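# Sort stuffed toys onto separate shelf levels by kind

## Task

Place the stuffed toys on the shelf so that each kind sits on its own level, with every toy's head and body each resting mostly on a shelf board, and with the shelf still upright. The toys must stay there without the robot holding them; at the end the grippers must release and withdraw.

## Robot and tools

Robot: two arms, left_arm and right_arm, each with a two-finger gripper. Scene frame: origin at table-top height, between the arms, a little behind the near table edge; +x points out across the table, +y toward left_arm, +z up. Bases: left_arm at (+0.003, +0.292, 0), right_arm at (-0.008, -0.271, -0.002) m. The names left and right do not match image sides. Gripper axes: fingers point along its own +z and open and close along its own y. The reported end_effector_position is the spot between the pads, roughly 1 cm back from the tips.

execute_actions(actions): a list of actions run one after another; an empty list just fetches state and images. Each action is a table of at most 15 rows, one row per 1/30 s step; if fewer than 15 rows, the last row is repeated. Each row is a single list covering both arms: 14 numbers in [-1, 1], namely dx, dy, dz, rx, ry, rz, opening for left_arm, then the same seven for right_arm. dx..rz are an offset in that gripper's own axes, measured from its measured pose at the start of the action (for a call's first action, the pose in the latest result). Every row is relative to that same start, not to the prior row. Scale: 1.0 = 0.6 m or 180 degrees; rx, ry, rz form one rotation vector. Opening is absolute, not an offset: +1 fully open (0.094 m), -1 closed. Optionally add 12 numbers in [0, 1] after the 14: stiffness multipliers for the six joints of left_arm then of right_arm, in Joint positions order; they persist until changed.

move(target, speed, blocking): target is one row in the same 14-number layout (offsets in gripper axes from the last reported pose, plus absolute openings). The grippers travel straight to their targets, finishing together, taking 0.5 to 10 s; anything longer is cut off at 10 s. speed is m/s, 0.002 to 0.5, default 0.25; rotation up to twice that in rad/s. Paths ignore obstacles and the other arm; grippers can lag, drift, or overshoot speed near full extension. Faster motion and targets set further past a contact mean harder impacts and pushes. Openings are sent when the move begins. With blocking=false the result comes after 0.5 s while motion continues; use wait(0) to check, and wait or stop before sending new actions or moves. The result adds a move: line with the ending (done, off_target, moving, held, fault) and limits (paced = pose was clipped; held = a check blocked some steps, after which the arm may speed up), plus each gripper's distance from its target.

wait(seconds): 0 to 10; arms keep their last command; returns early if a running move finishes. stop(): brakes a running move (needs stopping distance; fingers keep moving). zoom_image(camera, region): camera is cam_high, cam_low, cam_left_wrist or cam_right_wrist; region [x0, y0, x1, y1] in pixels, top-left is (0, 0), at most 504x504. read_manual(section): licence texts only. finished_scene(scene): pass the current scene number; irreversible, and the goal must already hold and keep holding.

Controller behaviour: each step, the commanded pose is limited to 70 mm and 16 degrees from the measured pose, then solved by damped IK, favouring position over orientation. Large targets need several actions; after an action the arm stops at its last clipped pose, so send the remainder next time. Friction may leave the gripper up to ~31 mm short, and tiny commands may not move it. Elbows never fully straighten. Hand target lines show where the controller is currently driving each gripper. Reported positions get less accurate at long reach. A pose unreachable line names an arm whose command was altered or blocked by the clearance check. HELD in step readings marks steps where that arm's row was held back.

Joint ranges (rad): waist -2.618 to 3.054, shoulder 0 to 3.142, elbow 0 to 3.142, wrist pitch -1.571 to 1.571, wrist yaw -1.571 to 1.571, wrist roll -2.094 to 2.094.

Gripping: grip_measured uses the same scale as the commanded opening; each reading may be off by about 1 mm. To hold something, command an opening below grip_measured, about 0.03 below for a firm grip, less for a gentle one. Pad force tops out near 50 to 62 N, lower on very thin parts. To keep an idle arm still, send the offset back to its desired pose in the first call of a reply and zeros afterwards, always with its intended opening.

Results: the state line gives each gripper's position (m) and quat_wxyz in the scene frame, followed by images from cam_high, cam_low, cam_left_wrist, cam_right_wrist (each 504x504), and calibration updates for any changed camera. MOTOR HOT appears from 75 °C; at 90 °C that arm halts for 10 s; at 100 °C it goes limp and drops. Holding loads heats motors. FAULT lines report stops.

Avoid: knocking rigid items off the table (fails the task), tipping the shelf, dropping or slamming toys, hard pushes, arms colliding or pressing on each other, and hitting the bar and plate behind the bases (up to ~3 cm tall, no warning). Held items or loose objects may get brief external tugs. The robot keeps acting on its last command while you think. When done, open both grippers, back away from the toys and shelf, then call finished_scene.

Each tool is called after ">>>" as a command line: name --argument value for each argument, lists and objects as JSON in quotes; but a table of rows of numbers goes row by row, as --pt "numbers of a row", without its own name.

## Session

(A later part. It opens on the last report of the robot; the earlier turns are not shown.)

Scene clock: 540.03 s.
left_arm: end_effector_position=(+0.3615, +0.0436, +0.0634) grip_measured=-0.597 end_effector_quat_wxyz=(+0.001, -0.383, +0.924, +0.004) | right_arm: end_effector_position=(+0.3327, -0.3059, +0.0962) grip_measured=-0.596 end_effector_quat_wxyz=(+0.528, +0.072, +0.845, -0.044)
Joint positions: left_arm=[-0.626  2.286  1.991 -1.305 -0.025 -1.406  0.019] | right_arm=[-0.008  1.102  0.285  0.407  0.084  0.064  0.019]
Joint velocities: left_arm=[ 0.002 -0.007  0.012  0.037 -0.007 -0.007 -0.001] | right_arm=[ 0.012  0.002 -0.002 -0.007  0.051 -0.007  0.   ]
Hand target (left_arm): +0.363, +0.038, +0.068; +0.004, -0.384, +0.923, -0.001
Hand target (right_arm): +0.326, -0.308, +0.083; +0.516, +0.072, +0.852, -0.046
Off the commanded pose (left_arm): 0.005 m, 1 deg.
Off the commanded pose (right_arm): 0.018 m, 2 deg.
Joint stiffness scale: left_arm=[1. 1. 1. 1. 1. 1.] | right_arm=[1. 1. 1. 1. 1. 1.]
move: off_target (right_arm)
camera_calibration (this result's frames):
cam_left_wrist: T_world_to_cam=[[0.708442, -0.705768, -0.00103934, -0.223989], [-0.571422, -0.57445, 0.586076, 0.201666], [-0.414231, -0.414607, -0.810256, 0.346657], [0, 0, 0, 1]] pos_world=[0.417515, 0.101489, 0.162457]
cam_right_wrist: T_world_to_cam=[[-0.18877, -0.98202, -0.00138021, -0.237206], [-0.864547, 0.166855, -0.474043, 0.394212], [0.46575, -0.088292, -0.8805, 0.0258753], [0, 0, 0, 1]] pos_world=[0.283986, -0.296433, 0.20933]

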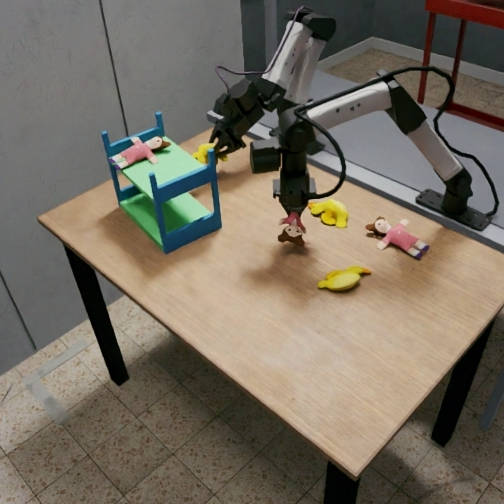

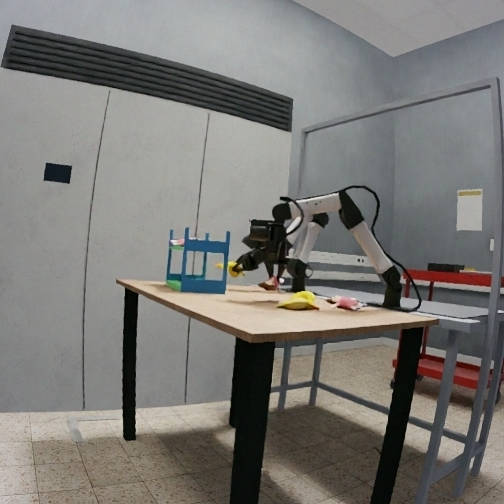

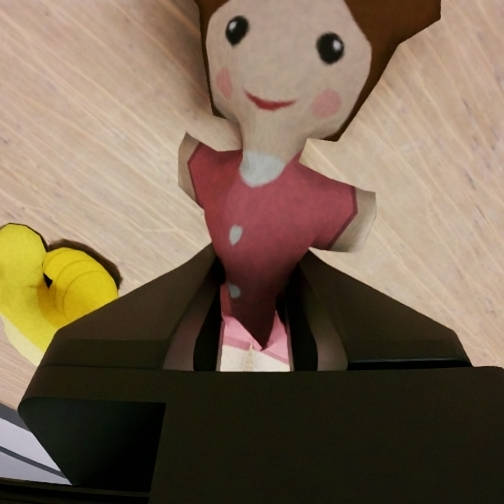

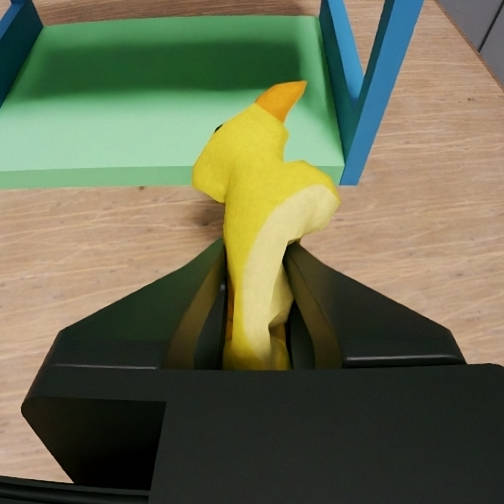

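>>> move --target '[0.015,0,0.088,0,0,0,-0.6, -0.029,0.002,0.235,0,-0.035,0,-0.6]' --speed 0.12

>>> zoom_image --camera "cam_low" --region '[150, 200, 330, 310]'

Scene clock: 569.10 s.
left_arm: end_effector_position=(+0.3587, +0.0445, +0.0178) grip_measured=-0.597 end_effector_quat_wxyz=(-0.000, -0.388, +0.922, +0.006) | right_arm: end_effector_position=(+0.4625, -0.3226, +0.0523) grip_measured=-0.596 end_effector_quat_wxyz=(+0.573, +0.069, +0.815, -0.044)
Joint positions: left_arm=[-0.626  2.301  1.834 -1.137 -0.025 -1.417  0.019] | right_arm=[-0.032  1.894  0.633  0.961  0.061  0.05   0.019]
Joint velocities: left_arm=[-0.017 -0.002 -0.007 -0.007  0.037  0.007 -0.001] | right_arm=[ 0.032 -0.007 -0.007  0.022 -0.037 -0.007  0.   ]
Hand target (left_arm): +0.355, +0.037, +0.011; +0.001, -0.383, +0.924, +0.004
Hand target (right_arm): +0.466, -0.328, +0.049; +0.574, +0.069, +0.815, -0.048
Off the commanded pose (left_arm): 0.011 m, 1 deg.
Off the commanded pose (right_arm): 0.006 m, 0 deg.
Joint stiffness scale: left_arm=[1. 1. 1. 1. 1. 1.] | right_arm=[1. 1. 1. 1. 1. 1.]
move: off_target (left_arm)
camera_calibration (this result's frames):
cam_left_wrist: T_world_to_cam=[[0.715879, -0.698208, -0.00475551, -0.22424], [-0.563527, -0.581784, 0.586485, 0.224797], [-0.412255, -0.417172, -0.809946, 0.308297], [0, 0, 0, 1]] pos_world=[0.414305, 0.10283, 0.116798]
cam_right_wrist: T_world_to_cam=[[-0.183844, -0.982919, -0.00843042, -0.23143], [-0.809395, 0.156244, -0.566099, 0.464294], [0.557747, -0.0972504, -0.824294, -0.123097], [0, 0, 0, 1]] pos_world=[0.401907, -0.311991, 0.159417]

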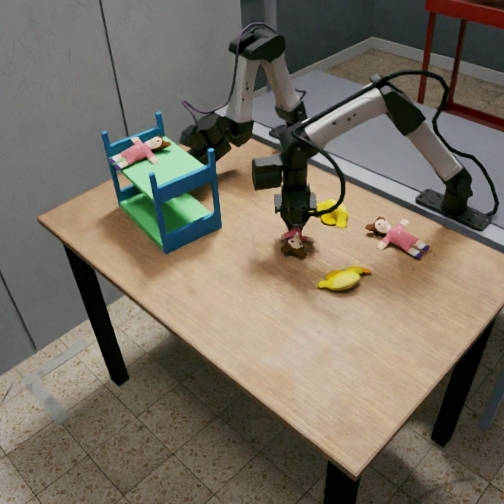

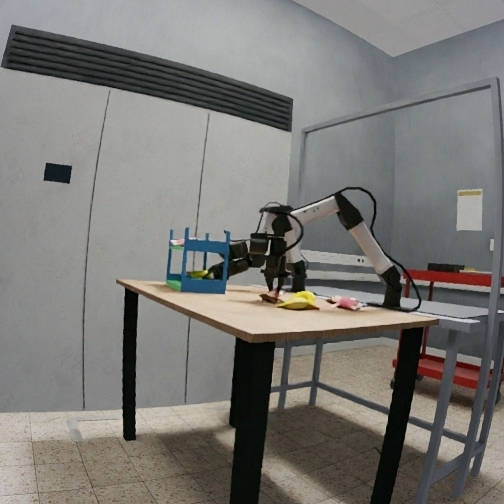

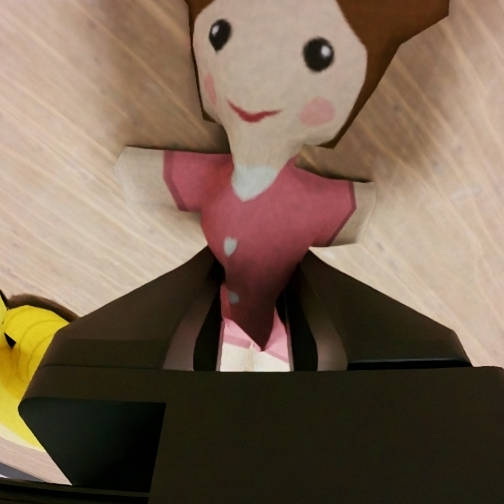

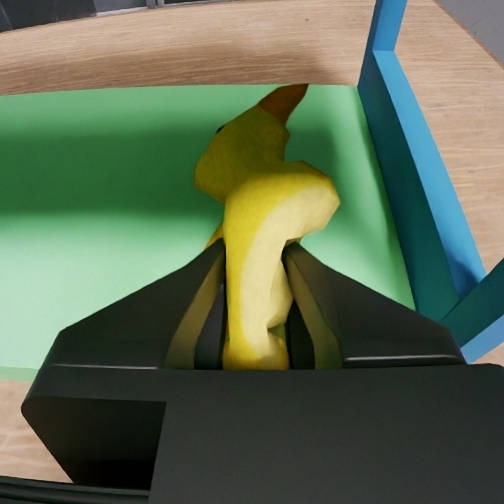

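Region (150, 200, 330, 310) of cam_low's 504x504 image, scaled by 2.800, with more detail than that image has.

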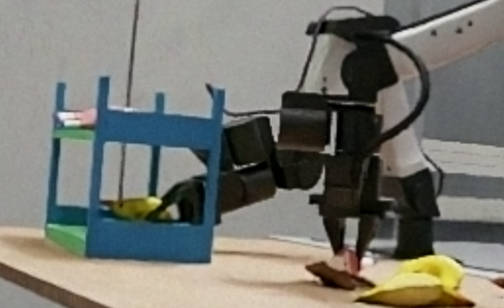

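>>> execute_actions --actions '[[[0,0,0,0,0,0,0.6,0,0,0,0,0,0,0.55]]]'

>>> move --target '[0,0,-0.15,0,0,0,0.6, 0.022,0,-0.07,0,0,0,0.55]' --speed 0.15

Scene clock: 590.13 s.
left_arm: end_effector_position=(+0.3589, +0.0444, +0.0178) grip_measured=+0.598 end_effector_quat_wxyz=(+0.000, -0.388, +0.922, +0.005) | right_arm: end_effector_position=(+0.4626, -0.3226, +0.0525) grip_measured=+0.547 end_effector_quat_wxyz=(+0.574, +0.069, +0.815, -0.044)
Joint positions: left_arm=[-0.626  2.301  1.834 -1.136 -0.025 -1.417  0.075] | right_arm=[-0.032  1.894  0.633  0.962  0.061  0.05   0.073]
Joint velocities: left_arm=[ 0.007 -0.007 -0.002  0.066 -0.007 -0.022 -0.001] | right_arm=[-0.002 -0.017 -0.002  0.022 -0.022 -0.051 -0.   ]
Hand target (left_arm): +0.359, +0.045, +0.018; +0.000, -0.388, +0.922, +0.006
Hand target (right_arm): +0.463, -0.323, +0.052; +0.573, +0.069, +0.815, -0.044
Off the commanded pose (left_arm): 0.000 m, 0 deg.
Off the commanded pose (right_arm): 0.000 m, 0 deg.
Joint stiffness scale: left_arm=[1. 1. 1. 1. 1. 1.] | right_arm=[1. 1. 1. 1. 1. 1.]
Step readings (end_effector_position):
0: left_arm (+0.3589, +0.0444, +0.0178) | right_arm (+0.4626, -0.3226, +0.0525)
1: left_arm (+0.3589, +0.0444, +0.0178) | right_arm (+0.4626, -0.3226, +0.0525)
2: left_arm (+0.3589, +0.0444, +0.0178) | right_arm (+0.4626, -0.3226, +0.0525)
4: left_arm (+0.3589, +0.0444, +0.0178) | right_arm (+0.4626, -0.3226, +0.0525)
8: left_arm (+0.3589, +0.0444, +0.0178) | right_arm (+0.4626, -0.3226, +0.0525)
15: end_effector_position above
camera_calibration (this result's frames):
cam_left_wrist: T_world_to_cam=[[0.715898, -0.698195, -0.00362485, -0.224545], [-0.564061, -0.581407, 0.586345, 0.22501], [-0.411491, -0.417719, -0.810053, 0.308073], [0, 0, 0, 1]] pos_world=[0.41444, 0.102734, 0.116809]
cam_right_wrist: T_world_to_cam=[[-0.18346, -0.982989, -0.00866701, -0.231536], [-0.808806, 0.155951, -0.567021, 0.464199], [0.558727, -0.0970157, -0.823658, -0.123345], [0, 0, 0, 1]] pos_world=[0.401886, -0.311956, 0.15961]

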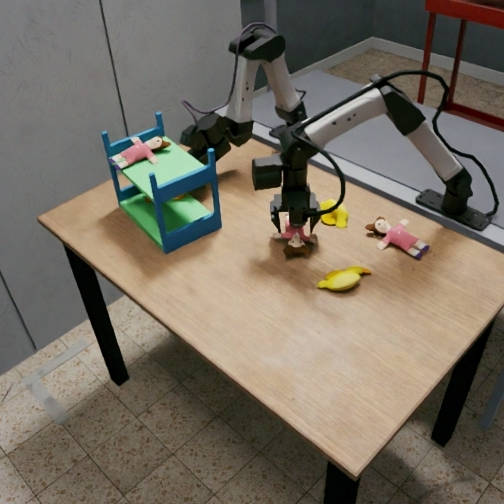

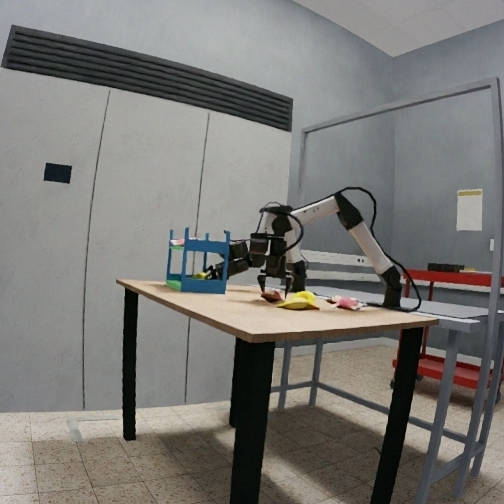

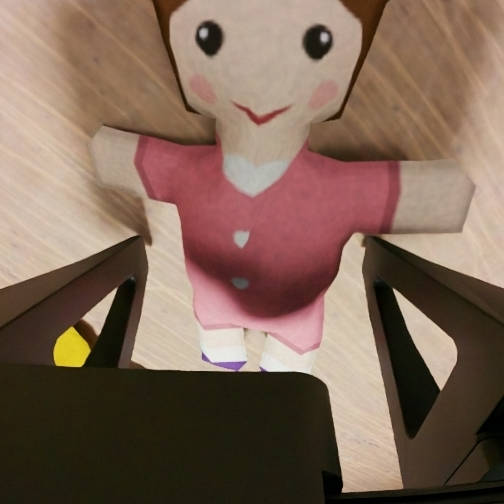

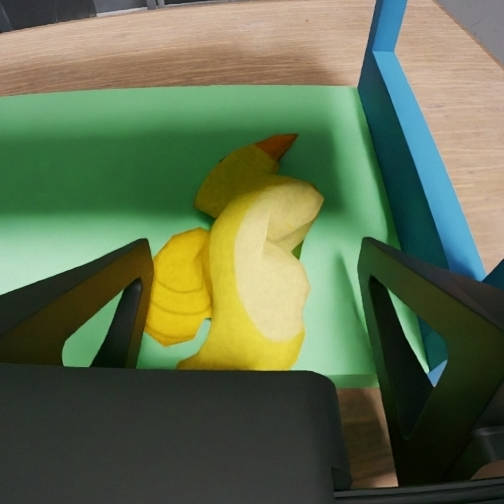

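Scene clock: 591.40 s.
left_arm: end_effector_position=(+0.3575, +0.0473, +0.0998) grip_measured=+0.598 end_effector_quat_wxyz=(-0.004, -0.388, +0.922, +0.013) | right_arm: end_effector_position=(+0.4266, -0.3198, +0.0576) grip_measured=+0.547 end_effector_quat_wxyz=(+0.579, +0.070, +0.811, -0.045)
Joint positions: left_arm=[-0.626  2.291  2.144 -1.474 -0.025 -1.417  0.075] | right_arm=[-0.032  1.793  0.479  1.027  0.064  0.05   0.073]
Joint velocities: left_arm=[ 0.007 -0.012  0.002 -0.022 -0.051  0.022  0.001] | right_arm=[ 0.007 -0.002 -0.002 -0.037  0.081  0.007 -0.001]
Hand target (left_arm): +0.359, +0.045, +0.108; +0.000, -0.388, +0.922, +0.005
Hand target (right_arm): +0.420, -0.316, +0.054; +0.574, +0.069, +0.815, -0.044
Off the commanded pose (left_arm): 0.009 m, 1 deg.
Off the commanded pose (right_arm): 0.009 m, 1 deg.
Joint stiffness scale: left_arm=[1. 1. 1. 1. 1. 1.] | right_arm=[1. 1. 1. 1. 1. 1.]
move: done
camera_calibration (this result's frames):
cam_left_wrist: T_world_to_cam=[[0.715485, -0.698314, -0.0209599, -0.219307], [-0.555866, -0.587195, 0.5884, 0.174962], [-0.423195, -0.40934, -0.808298, 0.378819], [0, 0, 0, 1]] pos_world=[0.41448, 0.104657, 0.198654]
cam_right_wrist: T_world_to_cam=[[-0.186304, -0.982454, -0.008702, -0.233996], [-0.801406, 0.157084, -0.577125, 0.435372], [0.568366, -0.100547, -0.816609, -0.104421], [0, 0, 0, 1]] pos_world=[0.364665, -0.308779, 0.163956]

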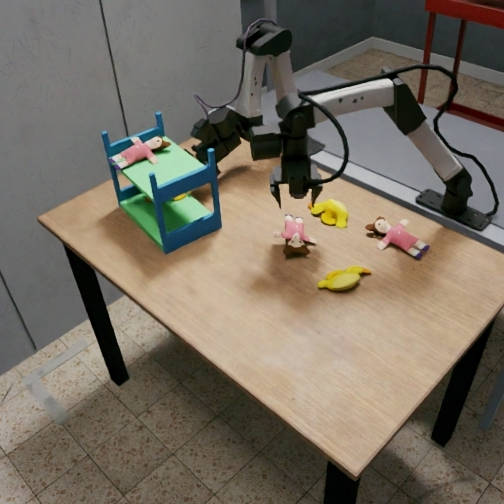

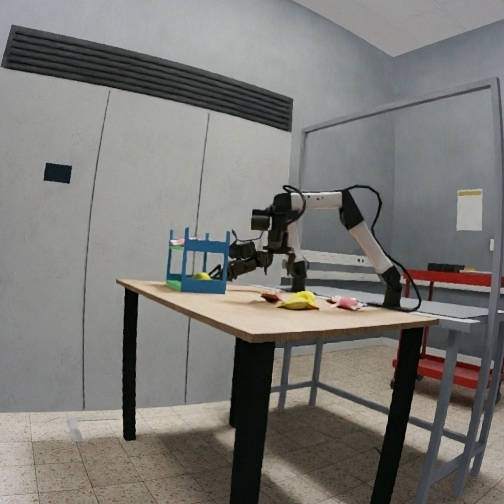

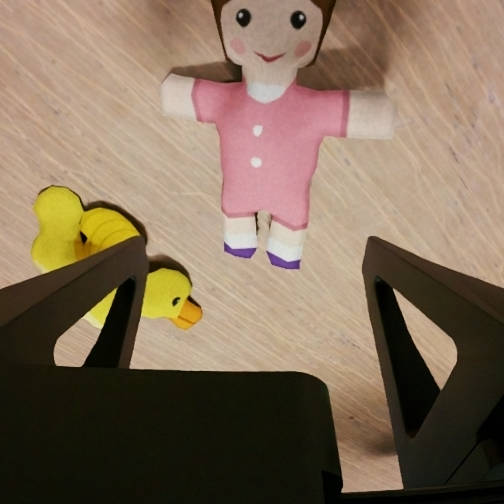

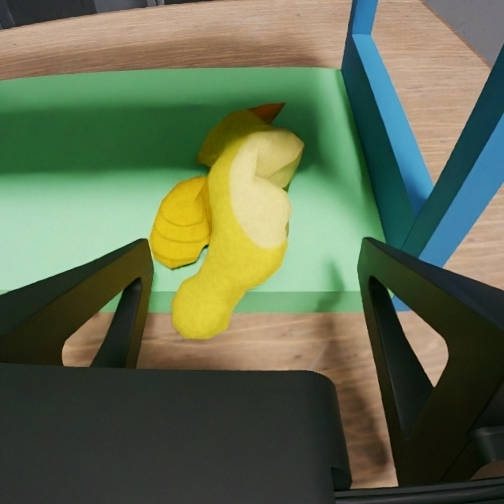

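>>> move --target '[0.107,0.158,0.003,0.005,-0.010,0.753,1, 0.028,0.012,0.010,0,0,0,0.55]' --speed 0.5

Scene clock: 617.03 s.
left_arm: end_effector_position=(+0.2483, +0.0748, +0.0975) grip_measured=+1.000 end_effector_quat_wxyz=(-0.014, +0.698, +0.716, +0.005) | right_arm: end_effector_position=(+0.4304, -0.3151, +0.0499) grip_measured=+0.547 end_effector_quat_wxyz=(+0.588, +0.068, +0.804, -0.046)
Joint positions: left_arm=[-0.751  1.853  1.483 -1.256 -0.027  0.801  0.094] | right_arm=[-0.012  1.867  0.479  1.124  0.082  0.051  0.073]
Joint velocities: left_arm=[-0.002  0.007 -0.002 -0.007 -0.022  0.022  0.   ] | right_arm=[ 0.002  0.002 -0.002  0.022  0.007 -0.037  0.   ]
Hand target (left_arm): +0.246, +0.069, +0.100; +0.000, +0.706, +0.708, +0.001
Hand target (right_arm): +0.428, -0.313, +0.040; +0.579, +0.070, +0.811, -0.045
Off the commanded pose (left_arm): 0.008 m, 2 deg.
Off the commanded pose (right_arm): 0.011 m, 1 deg.
Joint stiffness scale: left_arm=[1. 1. 1. 1. 1. 1.] | right_arm=[1. 1. 1. 1. 1. 1.]
move: off_target (right_arm)
camera_calibration (this result's frames):
cam_left_wrist: T_world_to_cam=[[-0.999501, -0.0256172, 0.0184888, 0.249643], [-0.00894404, 0.790736, 0.612092, -0.109398], [-0.0302998, 0.611621, -0.79057, 0.166305], [0, 0, 0, 1]] pos_world=[0.253578, -0.00881555, 0.193822]
cam_right_wrist: T_world_to_cam=[[-0.184379, -0.982827, -0.00740865, -0.229716], [-0.787993, 0.152324, -0.596544, 0.426858], [0.587428, -0.104152, -0.802546, -0.122477], [0, 0, 0, 1]] pos_world=[0.365953, -0.303548, 0.154644]

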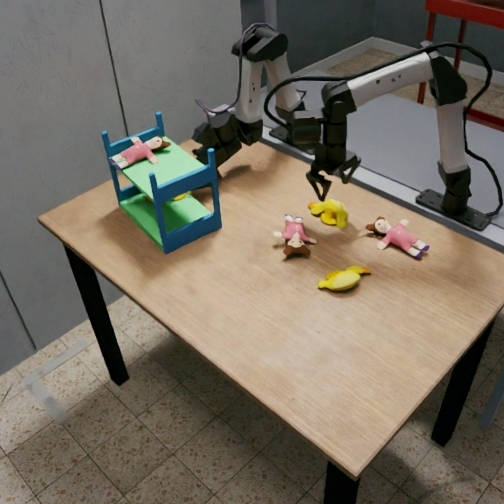

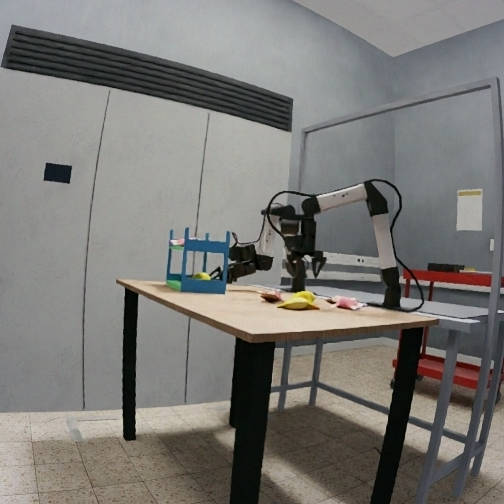

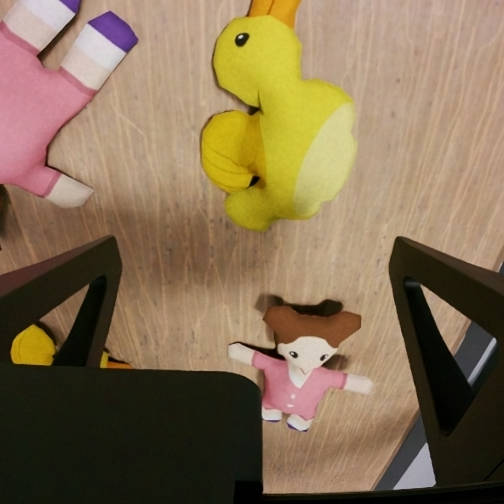

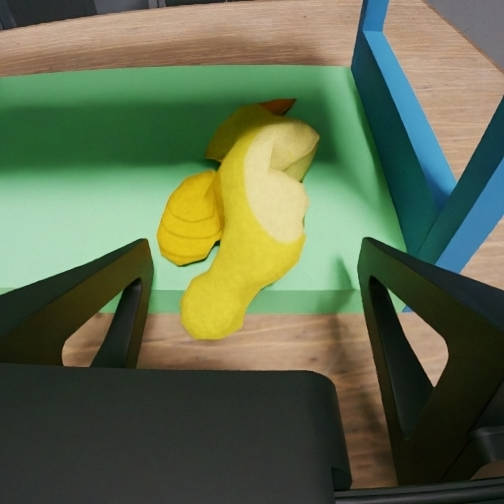

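>>> move --target '[-0.017,-0.026,0.148,0,0,0,1, 0,0,0,0,0,0,-0.7]' --speed 0.18

Scene clock: 624.87 s.
left_arm: end_effector_position=(+0.2341, +0.0705, +0.0134) grip_measured=+1.000 end_effector_quat_wxyz=(-0.018, +0.696, +0.718, +0.006) | right_arm: end_effector_position=(+0.4306, -0.3151, +0.0503) grip_measured=-0.697 end_effector_quat_wxyz=(+0.589, +0.068, +0.804, -0.046)
Joint positions: left_arm=[-0.787  1.917  1.219 -0.936 -0.027  0.759  0.094] | right_arm=[-0.012  1.867  0.479  1.126  0.082  0.051  0.014]
Joint velocities: left_arm=[ 0.012 -0.002  0.002  0.007 -0.007 -0.007  0.   ] | right_arm=[ 0.022  0.007 -0.007 -0.051 -0.007  0.007 -0.   ]
Hand target (left_arm): +0.232, +0.066, +0.009; -0.014, +0.698, +0.716, +0.005
Hand target (right_arm): +0.430, -0.315, +0.050; +0.588, +0.068, +0.804, -0.046
Off the commanded pose (left_arm): 0.007 m, 1 deg.
Off the commanded pose (right_arm): 0.000 m, 0 deg.
Joint stiffness scale: left_arm=[1. 1. 1. 1. 1. 1.] | right_arm=[1. 1. 1. 1. 1. 1.]
move: done
camera_calibration (this result's frames):
cam_left_wrist: T_world_to_cam=[[-0.99926, -0.0317143, 0.021741, 0.237159], [-0.0115386, 0.786694, 0.617235, -0.0538005], [-0.0366787, 0.616528, -0.786478, 0.103144], [0, 0, 0, 1]] pos_world=[0.240146, -0.0137452, 0.109172]
cam_right_wrist: T_world_to_cam=[[-0.18433, -0.982835, -0.00762643, -0.229701], [-0.786862, 0.152216, -0.598062, 0.426792], [0.588957, -0.10424, -0.801414, -0.122947], [0, 0, 0, 1]] pos_world=[0.365896, -0.303538, 0.154965]

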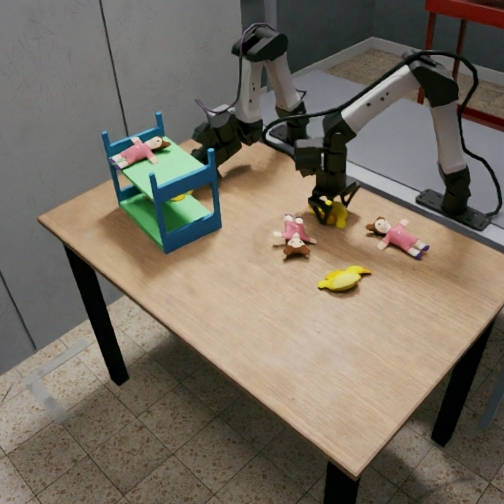

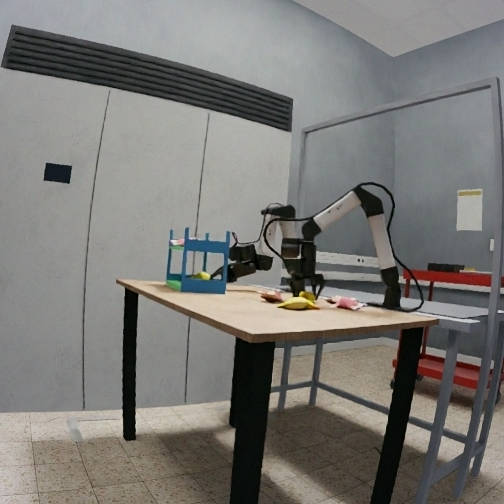

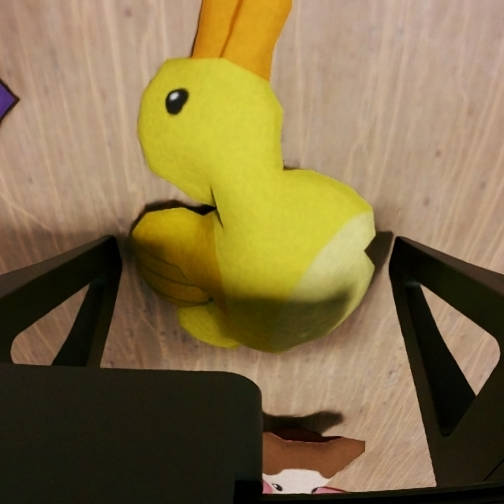

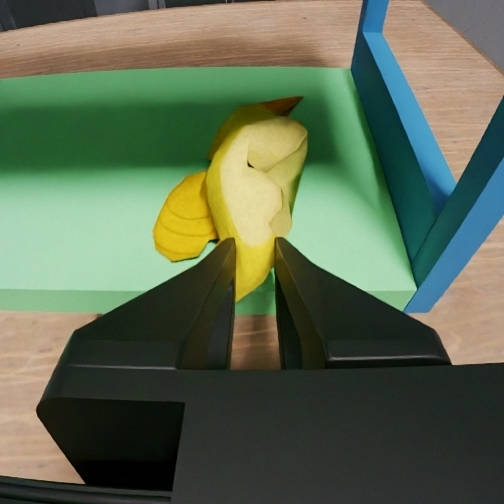

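>>> move --target '[0,0,0.004,0,0,0,-0.55, -0.018,-0.035,0.066,0,0,0,-0.7]' --speed 0.08

Scene clock: 642.60 s.
left_arm: end_effector_position=(+0.2345, +0.0702, +0.0134) grip_measured=-0.546 end_effector_quat_wxyz=(-0.017, +0.696, +0.718, +0.007) | right_arm: end_effector_position=(+0.4666, -0.3383, +0.0613) grip_measured=-0.697 end_effector_quat_wxyz=(+0.605, +0.068, +0.792, -0.045)
Joint positions: left_arm=[-0.787  1.917  1.219 -0.934 -0.028  0.759  0.021] | right_arm=[-0.081  1.936  0.629  1.086  0.013  0.038  0.014]
Joint velocities: left_arm=[ 0.007  0.002 -0.012  0.022 -0.037 -0.007  0.   ] | right_arm=[-0.012 -0.002 -0.012  0.007  0.022  0.022 -0.001]
Hand target (left_arm): +0.234, +0.070, +0.011; -0.018, +0.696, +0.718, +0.006
Hand target (right_arm): +0.467, -0.343, +0.049; +0.589, +0.068, +0.804, -0.047
Off the commanded pose (left_arm): 0.002 m, 0 deg.
Off the commanded pose (right_arm): 0.013 m, 2 deg.
Joint stiffness scale: left_arm=[1. 1. 1. 1. 1. 1.] | right_arm=[1. 1. 1. 1. 1. 1.]
move: off_target (right_arm)
camera_calibration (this result's frames):
cam_left_wrist: T_world_to_cam=[[-0.999288, -0.0320812, 0.0198625, 0.237634], [-0.0130159, 0.787178, 0.616588, -0.0532794], [-0.0354162, 0.61589, -0.787035, 0.10305], [0, 0, 0, 1]] pos_world=[0.240421, -0.0139034, 0.109235]
cam_right_wrist: T_world_to_cam=[[-0.181747, -0.983241, -0.0143303, -0.246722], [-0.763185, 0.150231, -0.628474, 0.455346], [0.620094, -0.103287, -0.777699, -0.153453], [0, 0, 0, 1]] pos_world=[0.397827, -0.326844, 0.163297]

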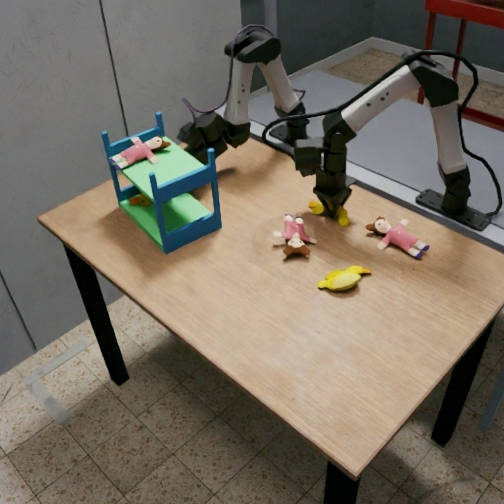

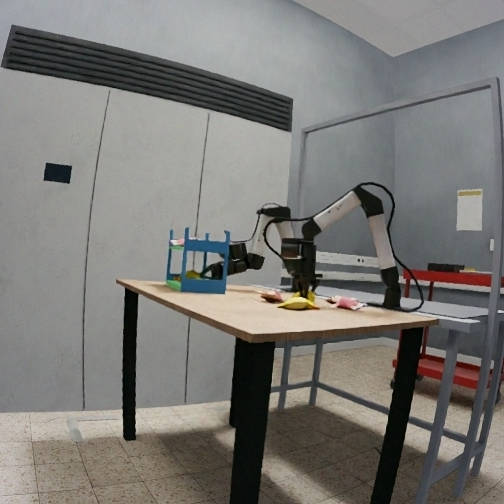

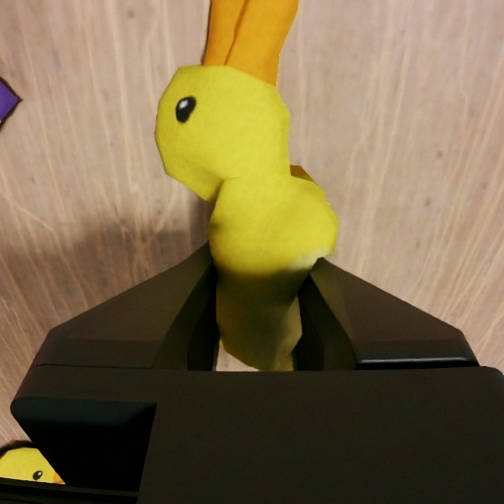

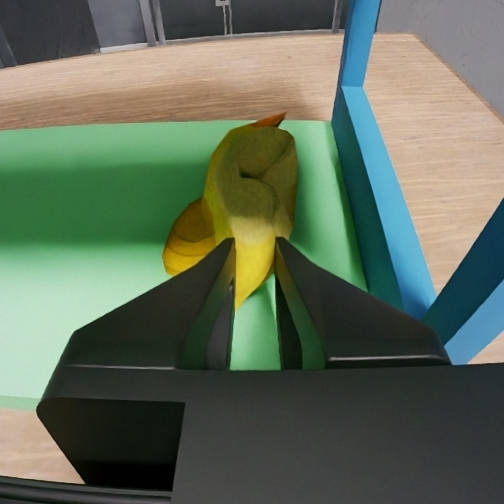

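>>> move --target '[0,0,-0.15,0,0,0,-0.58, 0,0,0,0,0,0,-0.05]' --speed 0.2

>>> move --target '[0.332,0.087,-0.032,0,0,-0.3,-0.58, -0.01,0.02,-0.22,0,0,0,-0.05]' --speed 0.4

Scene clock: 659.57 s.
left_arm: end_effector_position=(+0.2341, +0.0723, +0.0955) grip_measured=-0.577 end_effector_quat_wxyz=(-0.027, +0.696, +0.718, +0.007) | right_arm: end_effector_position=(+0.4665, -0.3380, +0.0610) grip_measured=-0.053 end_effector_quat_wxyz=(+0.604, +0.067, +0.793, -0.044)
Joint positions: left_arm=[-0.787  1.846  1.465 -1.272 -0.028  0.759  0.02 ] | right_arm=[-0.081  1.936  0.629  1.085  0.011  0.037  0.045]
Joint velocities: left_arm=[-0.007 -0.012  0.002 -0.007 -0.051  0.007 -0.   ] | right_arm=[-0.002  0.002  0.002 -0.037 -0.007 -0.095 -0.   ]
Hand target (left_arm): +0.236, +0.069, +0.103; -0.017, +0.696, +0.718, +0.007
Hand target (right_arm): +0.467, -0.338, +0.061; +0.605, +0.068, +0.792, -0.045
Off the commanded pose (left_arm): 0.009 m, 1 deg.
Off the commanded pose (right_arm): 0.000 m, 0 deg.
Joint stiffness scale: left_arm=[1. 1. 1. 1. 1. 1.] | right_arm=[1. 1. 1. 1. 1. 1.]
move: done
camera_calibration (this result's frames):
cam_left_wrist: T_world_to_cam=[[-0.998894, -0.0321604, 0.0342916, 0.234266], [-0.00348065, 0.777999, 0.628256, -0.108275], [-0.0468838, 0.627442, -0.777251, 0.167315], [0, 0, 0, 1]] pos_world=[0.241475, -0.0132088, 0.190036]
cam_right_wrist: T_world_to_cam=[[-0.179782, -0.983606, -0.0140501, -0.247465], [-0.764251, 0.148653, -0.627553, 0.45501], [0.619354, -0.102085, -0.778447, -0.152823], [0, 0, 0, 1]] pos_world=[0.397903, -0.326648, 0.163101]

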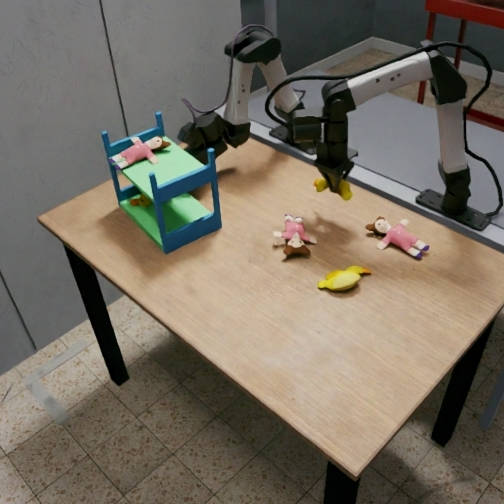

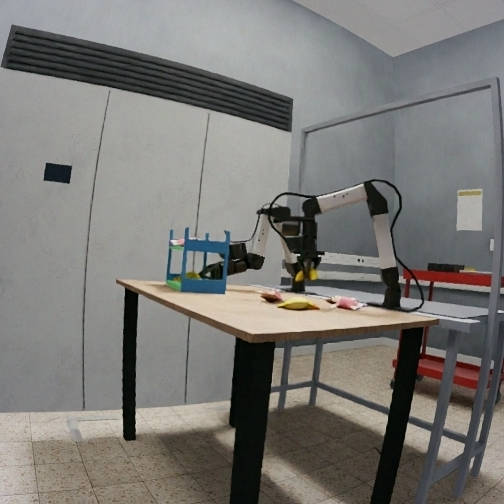

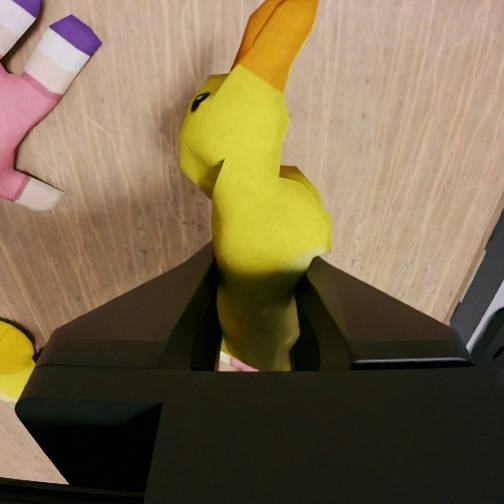

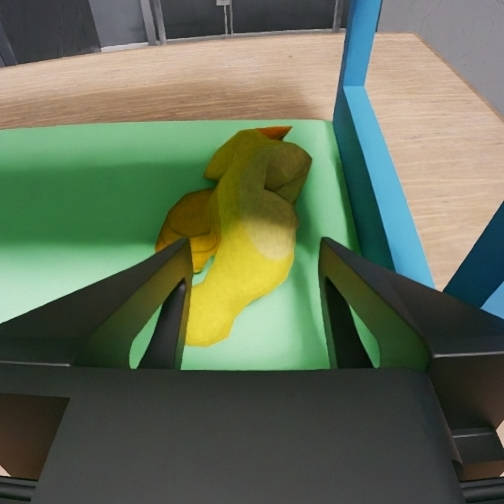

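Scene clock: 661.50 s.
left_arm: end_effector_position=(+0.2796, +0.2696, +0.1104) grip_measured=-0.577 end_effector_quat_wxyz=(-0.038, +0.300, +0.953, +0.010) | right_arm: end_effector_position=(+0.3529, -0.3083, +0.1151) grip_measured=-0.053 end_effector_quat_wxyz=(+0.622, +0.065, +0.779, -0.045)
Joint positions: left_arm=[-0.137  1.677  1.342 -1.32  -0.061  0.477  0.02 ] | right_arm=[-0.016  1.303  0.205  0.92   0.076  0.047  0.045]
Joint velocities: left_arm=[-0.017  0.007  0.007 -0.007  0.066 -0.007 -0.002] | right_arm=[ 0.017 -0.002  0.007 -0.081  0.007  0.007 -0.   ]
Hand target (left_arm): +0.282, +0.271, +0.119; -0.026, +0.294, +0.955, +0.014
Hand target (right_arm): +0.344, -0.306, +0.102; +0.605, +0.067, +0.792, -0.044
Off the commanded pose (left_arm): 0.013 m, 2 deg.
Off the commanded pose (right_arm): 0.016 m, 3 deg.
Joint stiffness scale: left_arm=[1. 1. 1. 1. 1. 1.] | right_arm=[1. 1. 1. 1. 1. 1.]
move: off_target (left_arm, right_arm)
camera_calibration (this result's frames):
cam_left_wrist: T_world_to_cam=[[-0.572671, -0.819728, 0.00970046, 0.38141], [-0.618229, 0.439611, 0.651564, -0.0104222], [-0.538369, 0.367134, -0.758532, 0.262755], [0, 0, 0, 1]] pos_world=[0.353439, 0.220768, 0.202399]
cam_right_wrist: T_world_to_cam=[[-0.177683, -0.983985, -0.0142214, -0.238841], [-0.735815, 0.142438, -0.662033, 0.389766], [0.653456, -0.107168, -0.74934, -0.0542084], [0, 0, 0, 1]] pos_world=[0.279781, -0.296343, 0.214021]

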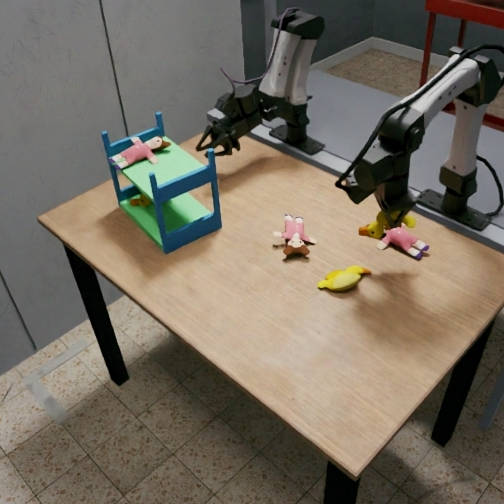

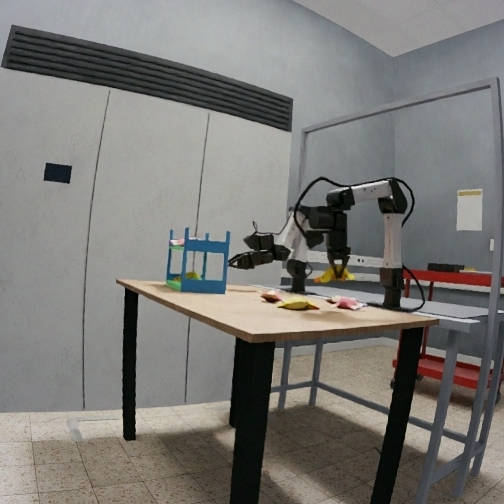

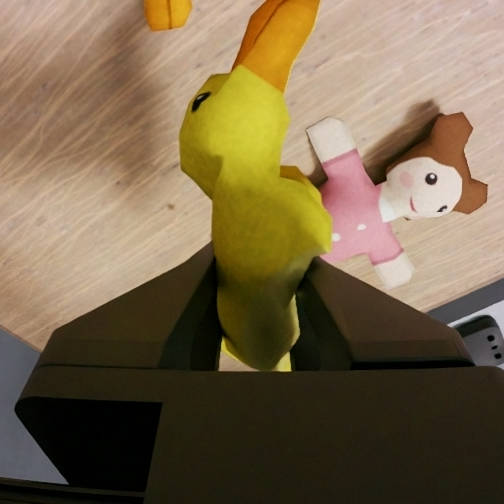

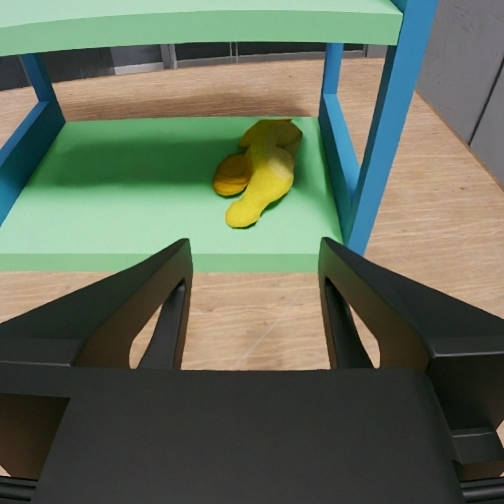

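>>> move --target '[0.019,0.027,-0.017,0.016,-0.022,-0.444,-0.58, 0.080,0.570,-0.063,-0.242,0.204,-0.158,0.8]' --speed 0.4

Scene clock: 684.00 s.
left_arm: end_effector_position=(+0.2792, +0.2873, +0.1187) grip_measured=-0.577 end_effector_quat_wxyz=(-0.013, -0.374, +0.927, +0.008) | right_arm: end_effector_position=(+0.3655, +0.0349, +0.0898) grip_measured=+0.797 end_effector_quat_wxyz=(+0.324, -0.324, +0.881, +0.120)
Joint positions: left_arm=[-0.057  1.629  1.329 -1.311 -0.033 -0.817  0.02 ] | right_arm=[ 0.75   1.762  1.203 -0.26   0.003 -0.023  0.084]
Joint velocities: left_arm=[-0.012  0.007 -0.012 -0.022 -0.066  0.022  0.001] | right_arm=[ 0.002  0.012  0.012  0.081  0.022 -0.022  0.   ]
Hand target (left_arm): +0.280, +0.289, +0.121; -0.001, -0.383, +0.924, -0.000
Hand target (right_arm): +0.359, +0.037, +0.079; +0.302, -0.335, +0.885, +0.118
Off the commanded pose (left_arm): 0.003 m, 2 deg.
Off the commanded pose (right_arm): 0.011 m, 3 deg.
Joint stiffness scale: left_arm=[1. 1. 1. 1. 1. 1.] | right_arm=[1. 1. 1. 1. 1. 1.]
move: off_target (right_arm)
camera_calibration (this result's frames):
cam_left_wrist: T_world_to_cam=[[0.693583, -0.720136, -0.0186355, 0.0167975], [-0.56572, -0.560512, 0.604803, 0.254395], [-0.445986, -0.408939, -0.796157, 0.46405], [0, 0, 0, 1]] pos_world=[0.339226, 0.344456, 0.21591]
cam_right_wrist: T_world_to_cam=[[0.634745, -0.772687, 0.00733141, -0.205448], [-0.76972, -0.633086, -0.0820549, 0.320765], [0.0680441, 0.0464408, -0.996601, 0.18613], [0, 0, 0, 1]] pos_world=[0.364641, 0.0356808, 0.213324]

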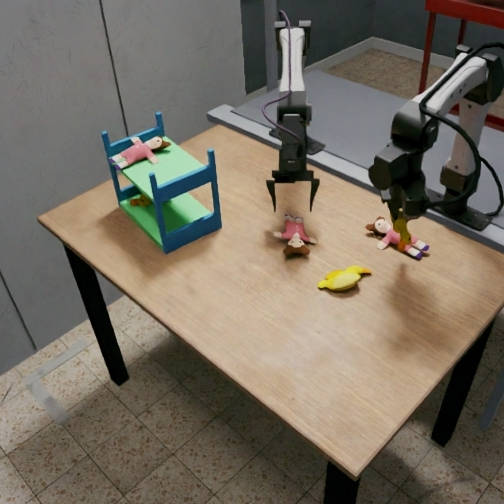

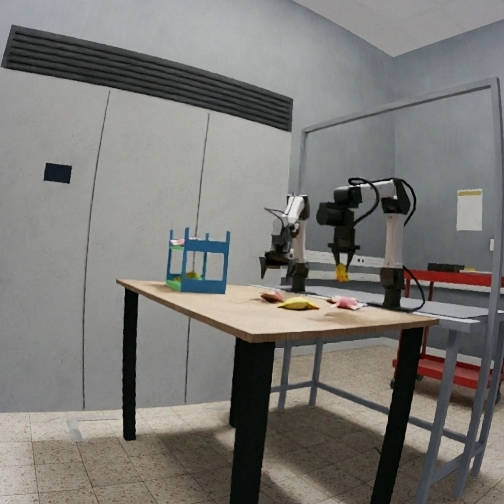

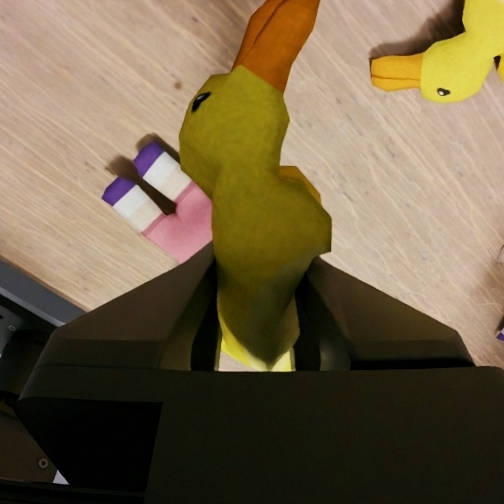

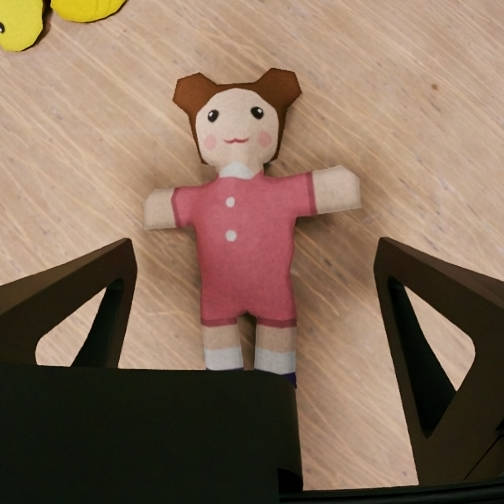

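>>> move --target '[0,0,0,0,0,0,-0.58, 0.113,0.008,0.092,-0.021,0.015,-0.025,0.8]' --speed 0.15

Scene clock: 696.33 s.
left_arm: end_effector_position=(+0.2793, +0.2873, +0.1187) grip_measured=-0.577 end_effector_quat_wxyz=(-0.013, -0.375, +0.927, +0.008) | right_arm: end_effector_position=(+0.3591, +0.0359, +0.0241) grip_measured=+0.797 end_effector_quat_wxyz=(+0.319, -0.367, +0.864, +0.133)
Joint positions: left_arm=[-0.057  1.629  1.329 -1.311 -0.033 -0.819  0.02 ] | right_arm=[ 0.733  1.87   1.054 -0.006 -0.066 -0.112  0.084]
Joint velocities: left_arm=[-0.002 -0.007  0.007  0.022  0.022  0.037  0.001] | right_arm=[ 0.007 -0.002  0.002  0.095  0.007  0.066  0.   ]
Hand target (left_arm): +0.279, +0.287, +0.119; -0.013, -0.374, +0.927, +0.008
Hand target (right_arm): +0.351, +0.028, +0.004; +0.297, -0.371, +0.870, +0.129
Off the commanded pose (left_arm): 0.000 m, 0 deg.
Off the commanded pose (right_arm): 0.023 m, 3 deg.
Joint stiffness scale: left_arm=[1. 1. 1. 1. 1. 1.] | right_arm=[1. 1. 1. 1. 1. 1.]
move: off_target (right_arm)
camera_calibration (this result's frames):
cam_left_wrist: T_world_to_cam=[[0.694696, -0.719069, -0.0183855, 0.016082], [-0.565093, -0.561397, 0.604569, 0.254554], [-0.445048, -0.409602, -0.796341, 0.464038], [0, 0, 0, 1]] pos_world=[0.339194, 0.344541, 0.215932]
cam_right_wrist: T_world_to_cam=[[0.705256, -0.708829, 0.0132363, -0.227966], [-0.705729, -0.703705, -0.0821342, 0.290631], [0.0675336, 0.0485844, -0.996533, 0.1212], [0, 0, 0, 1]] pos_world=[0.357696, 0.0370411, 0.147668]

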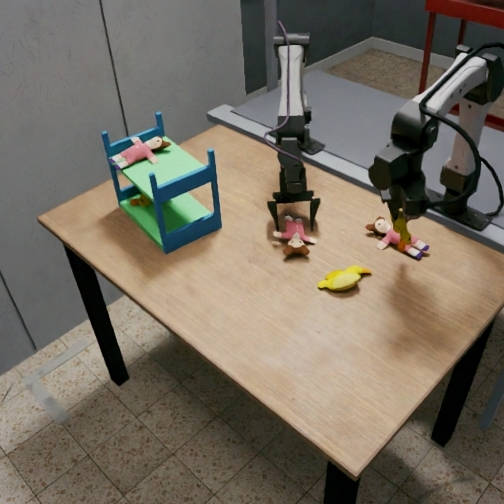

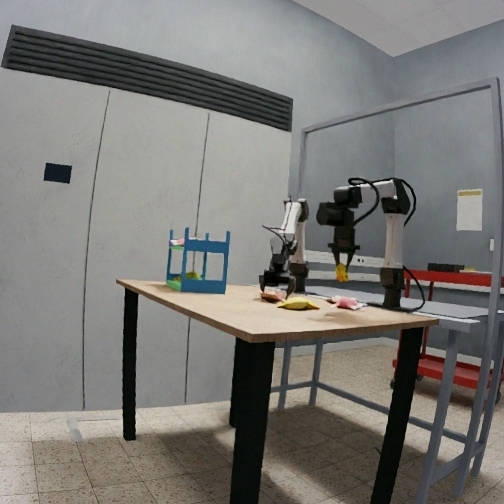

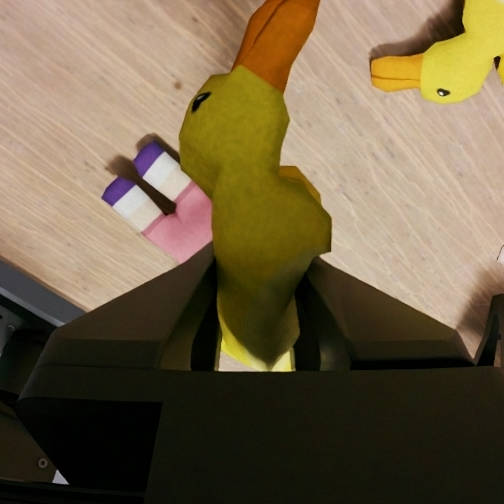

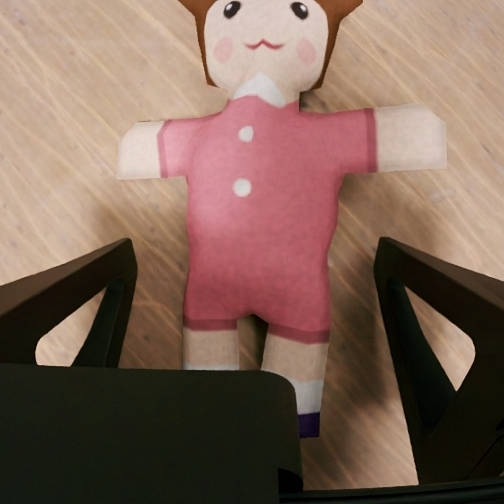

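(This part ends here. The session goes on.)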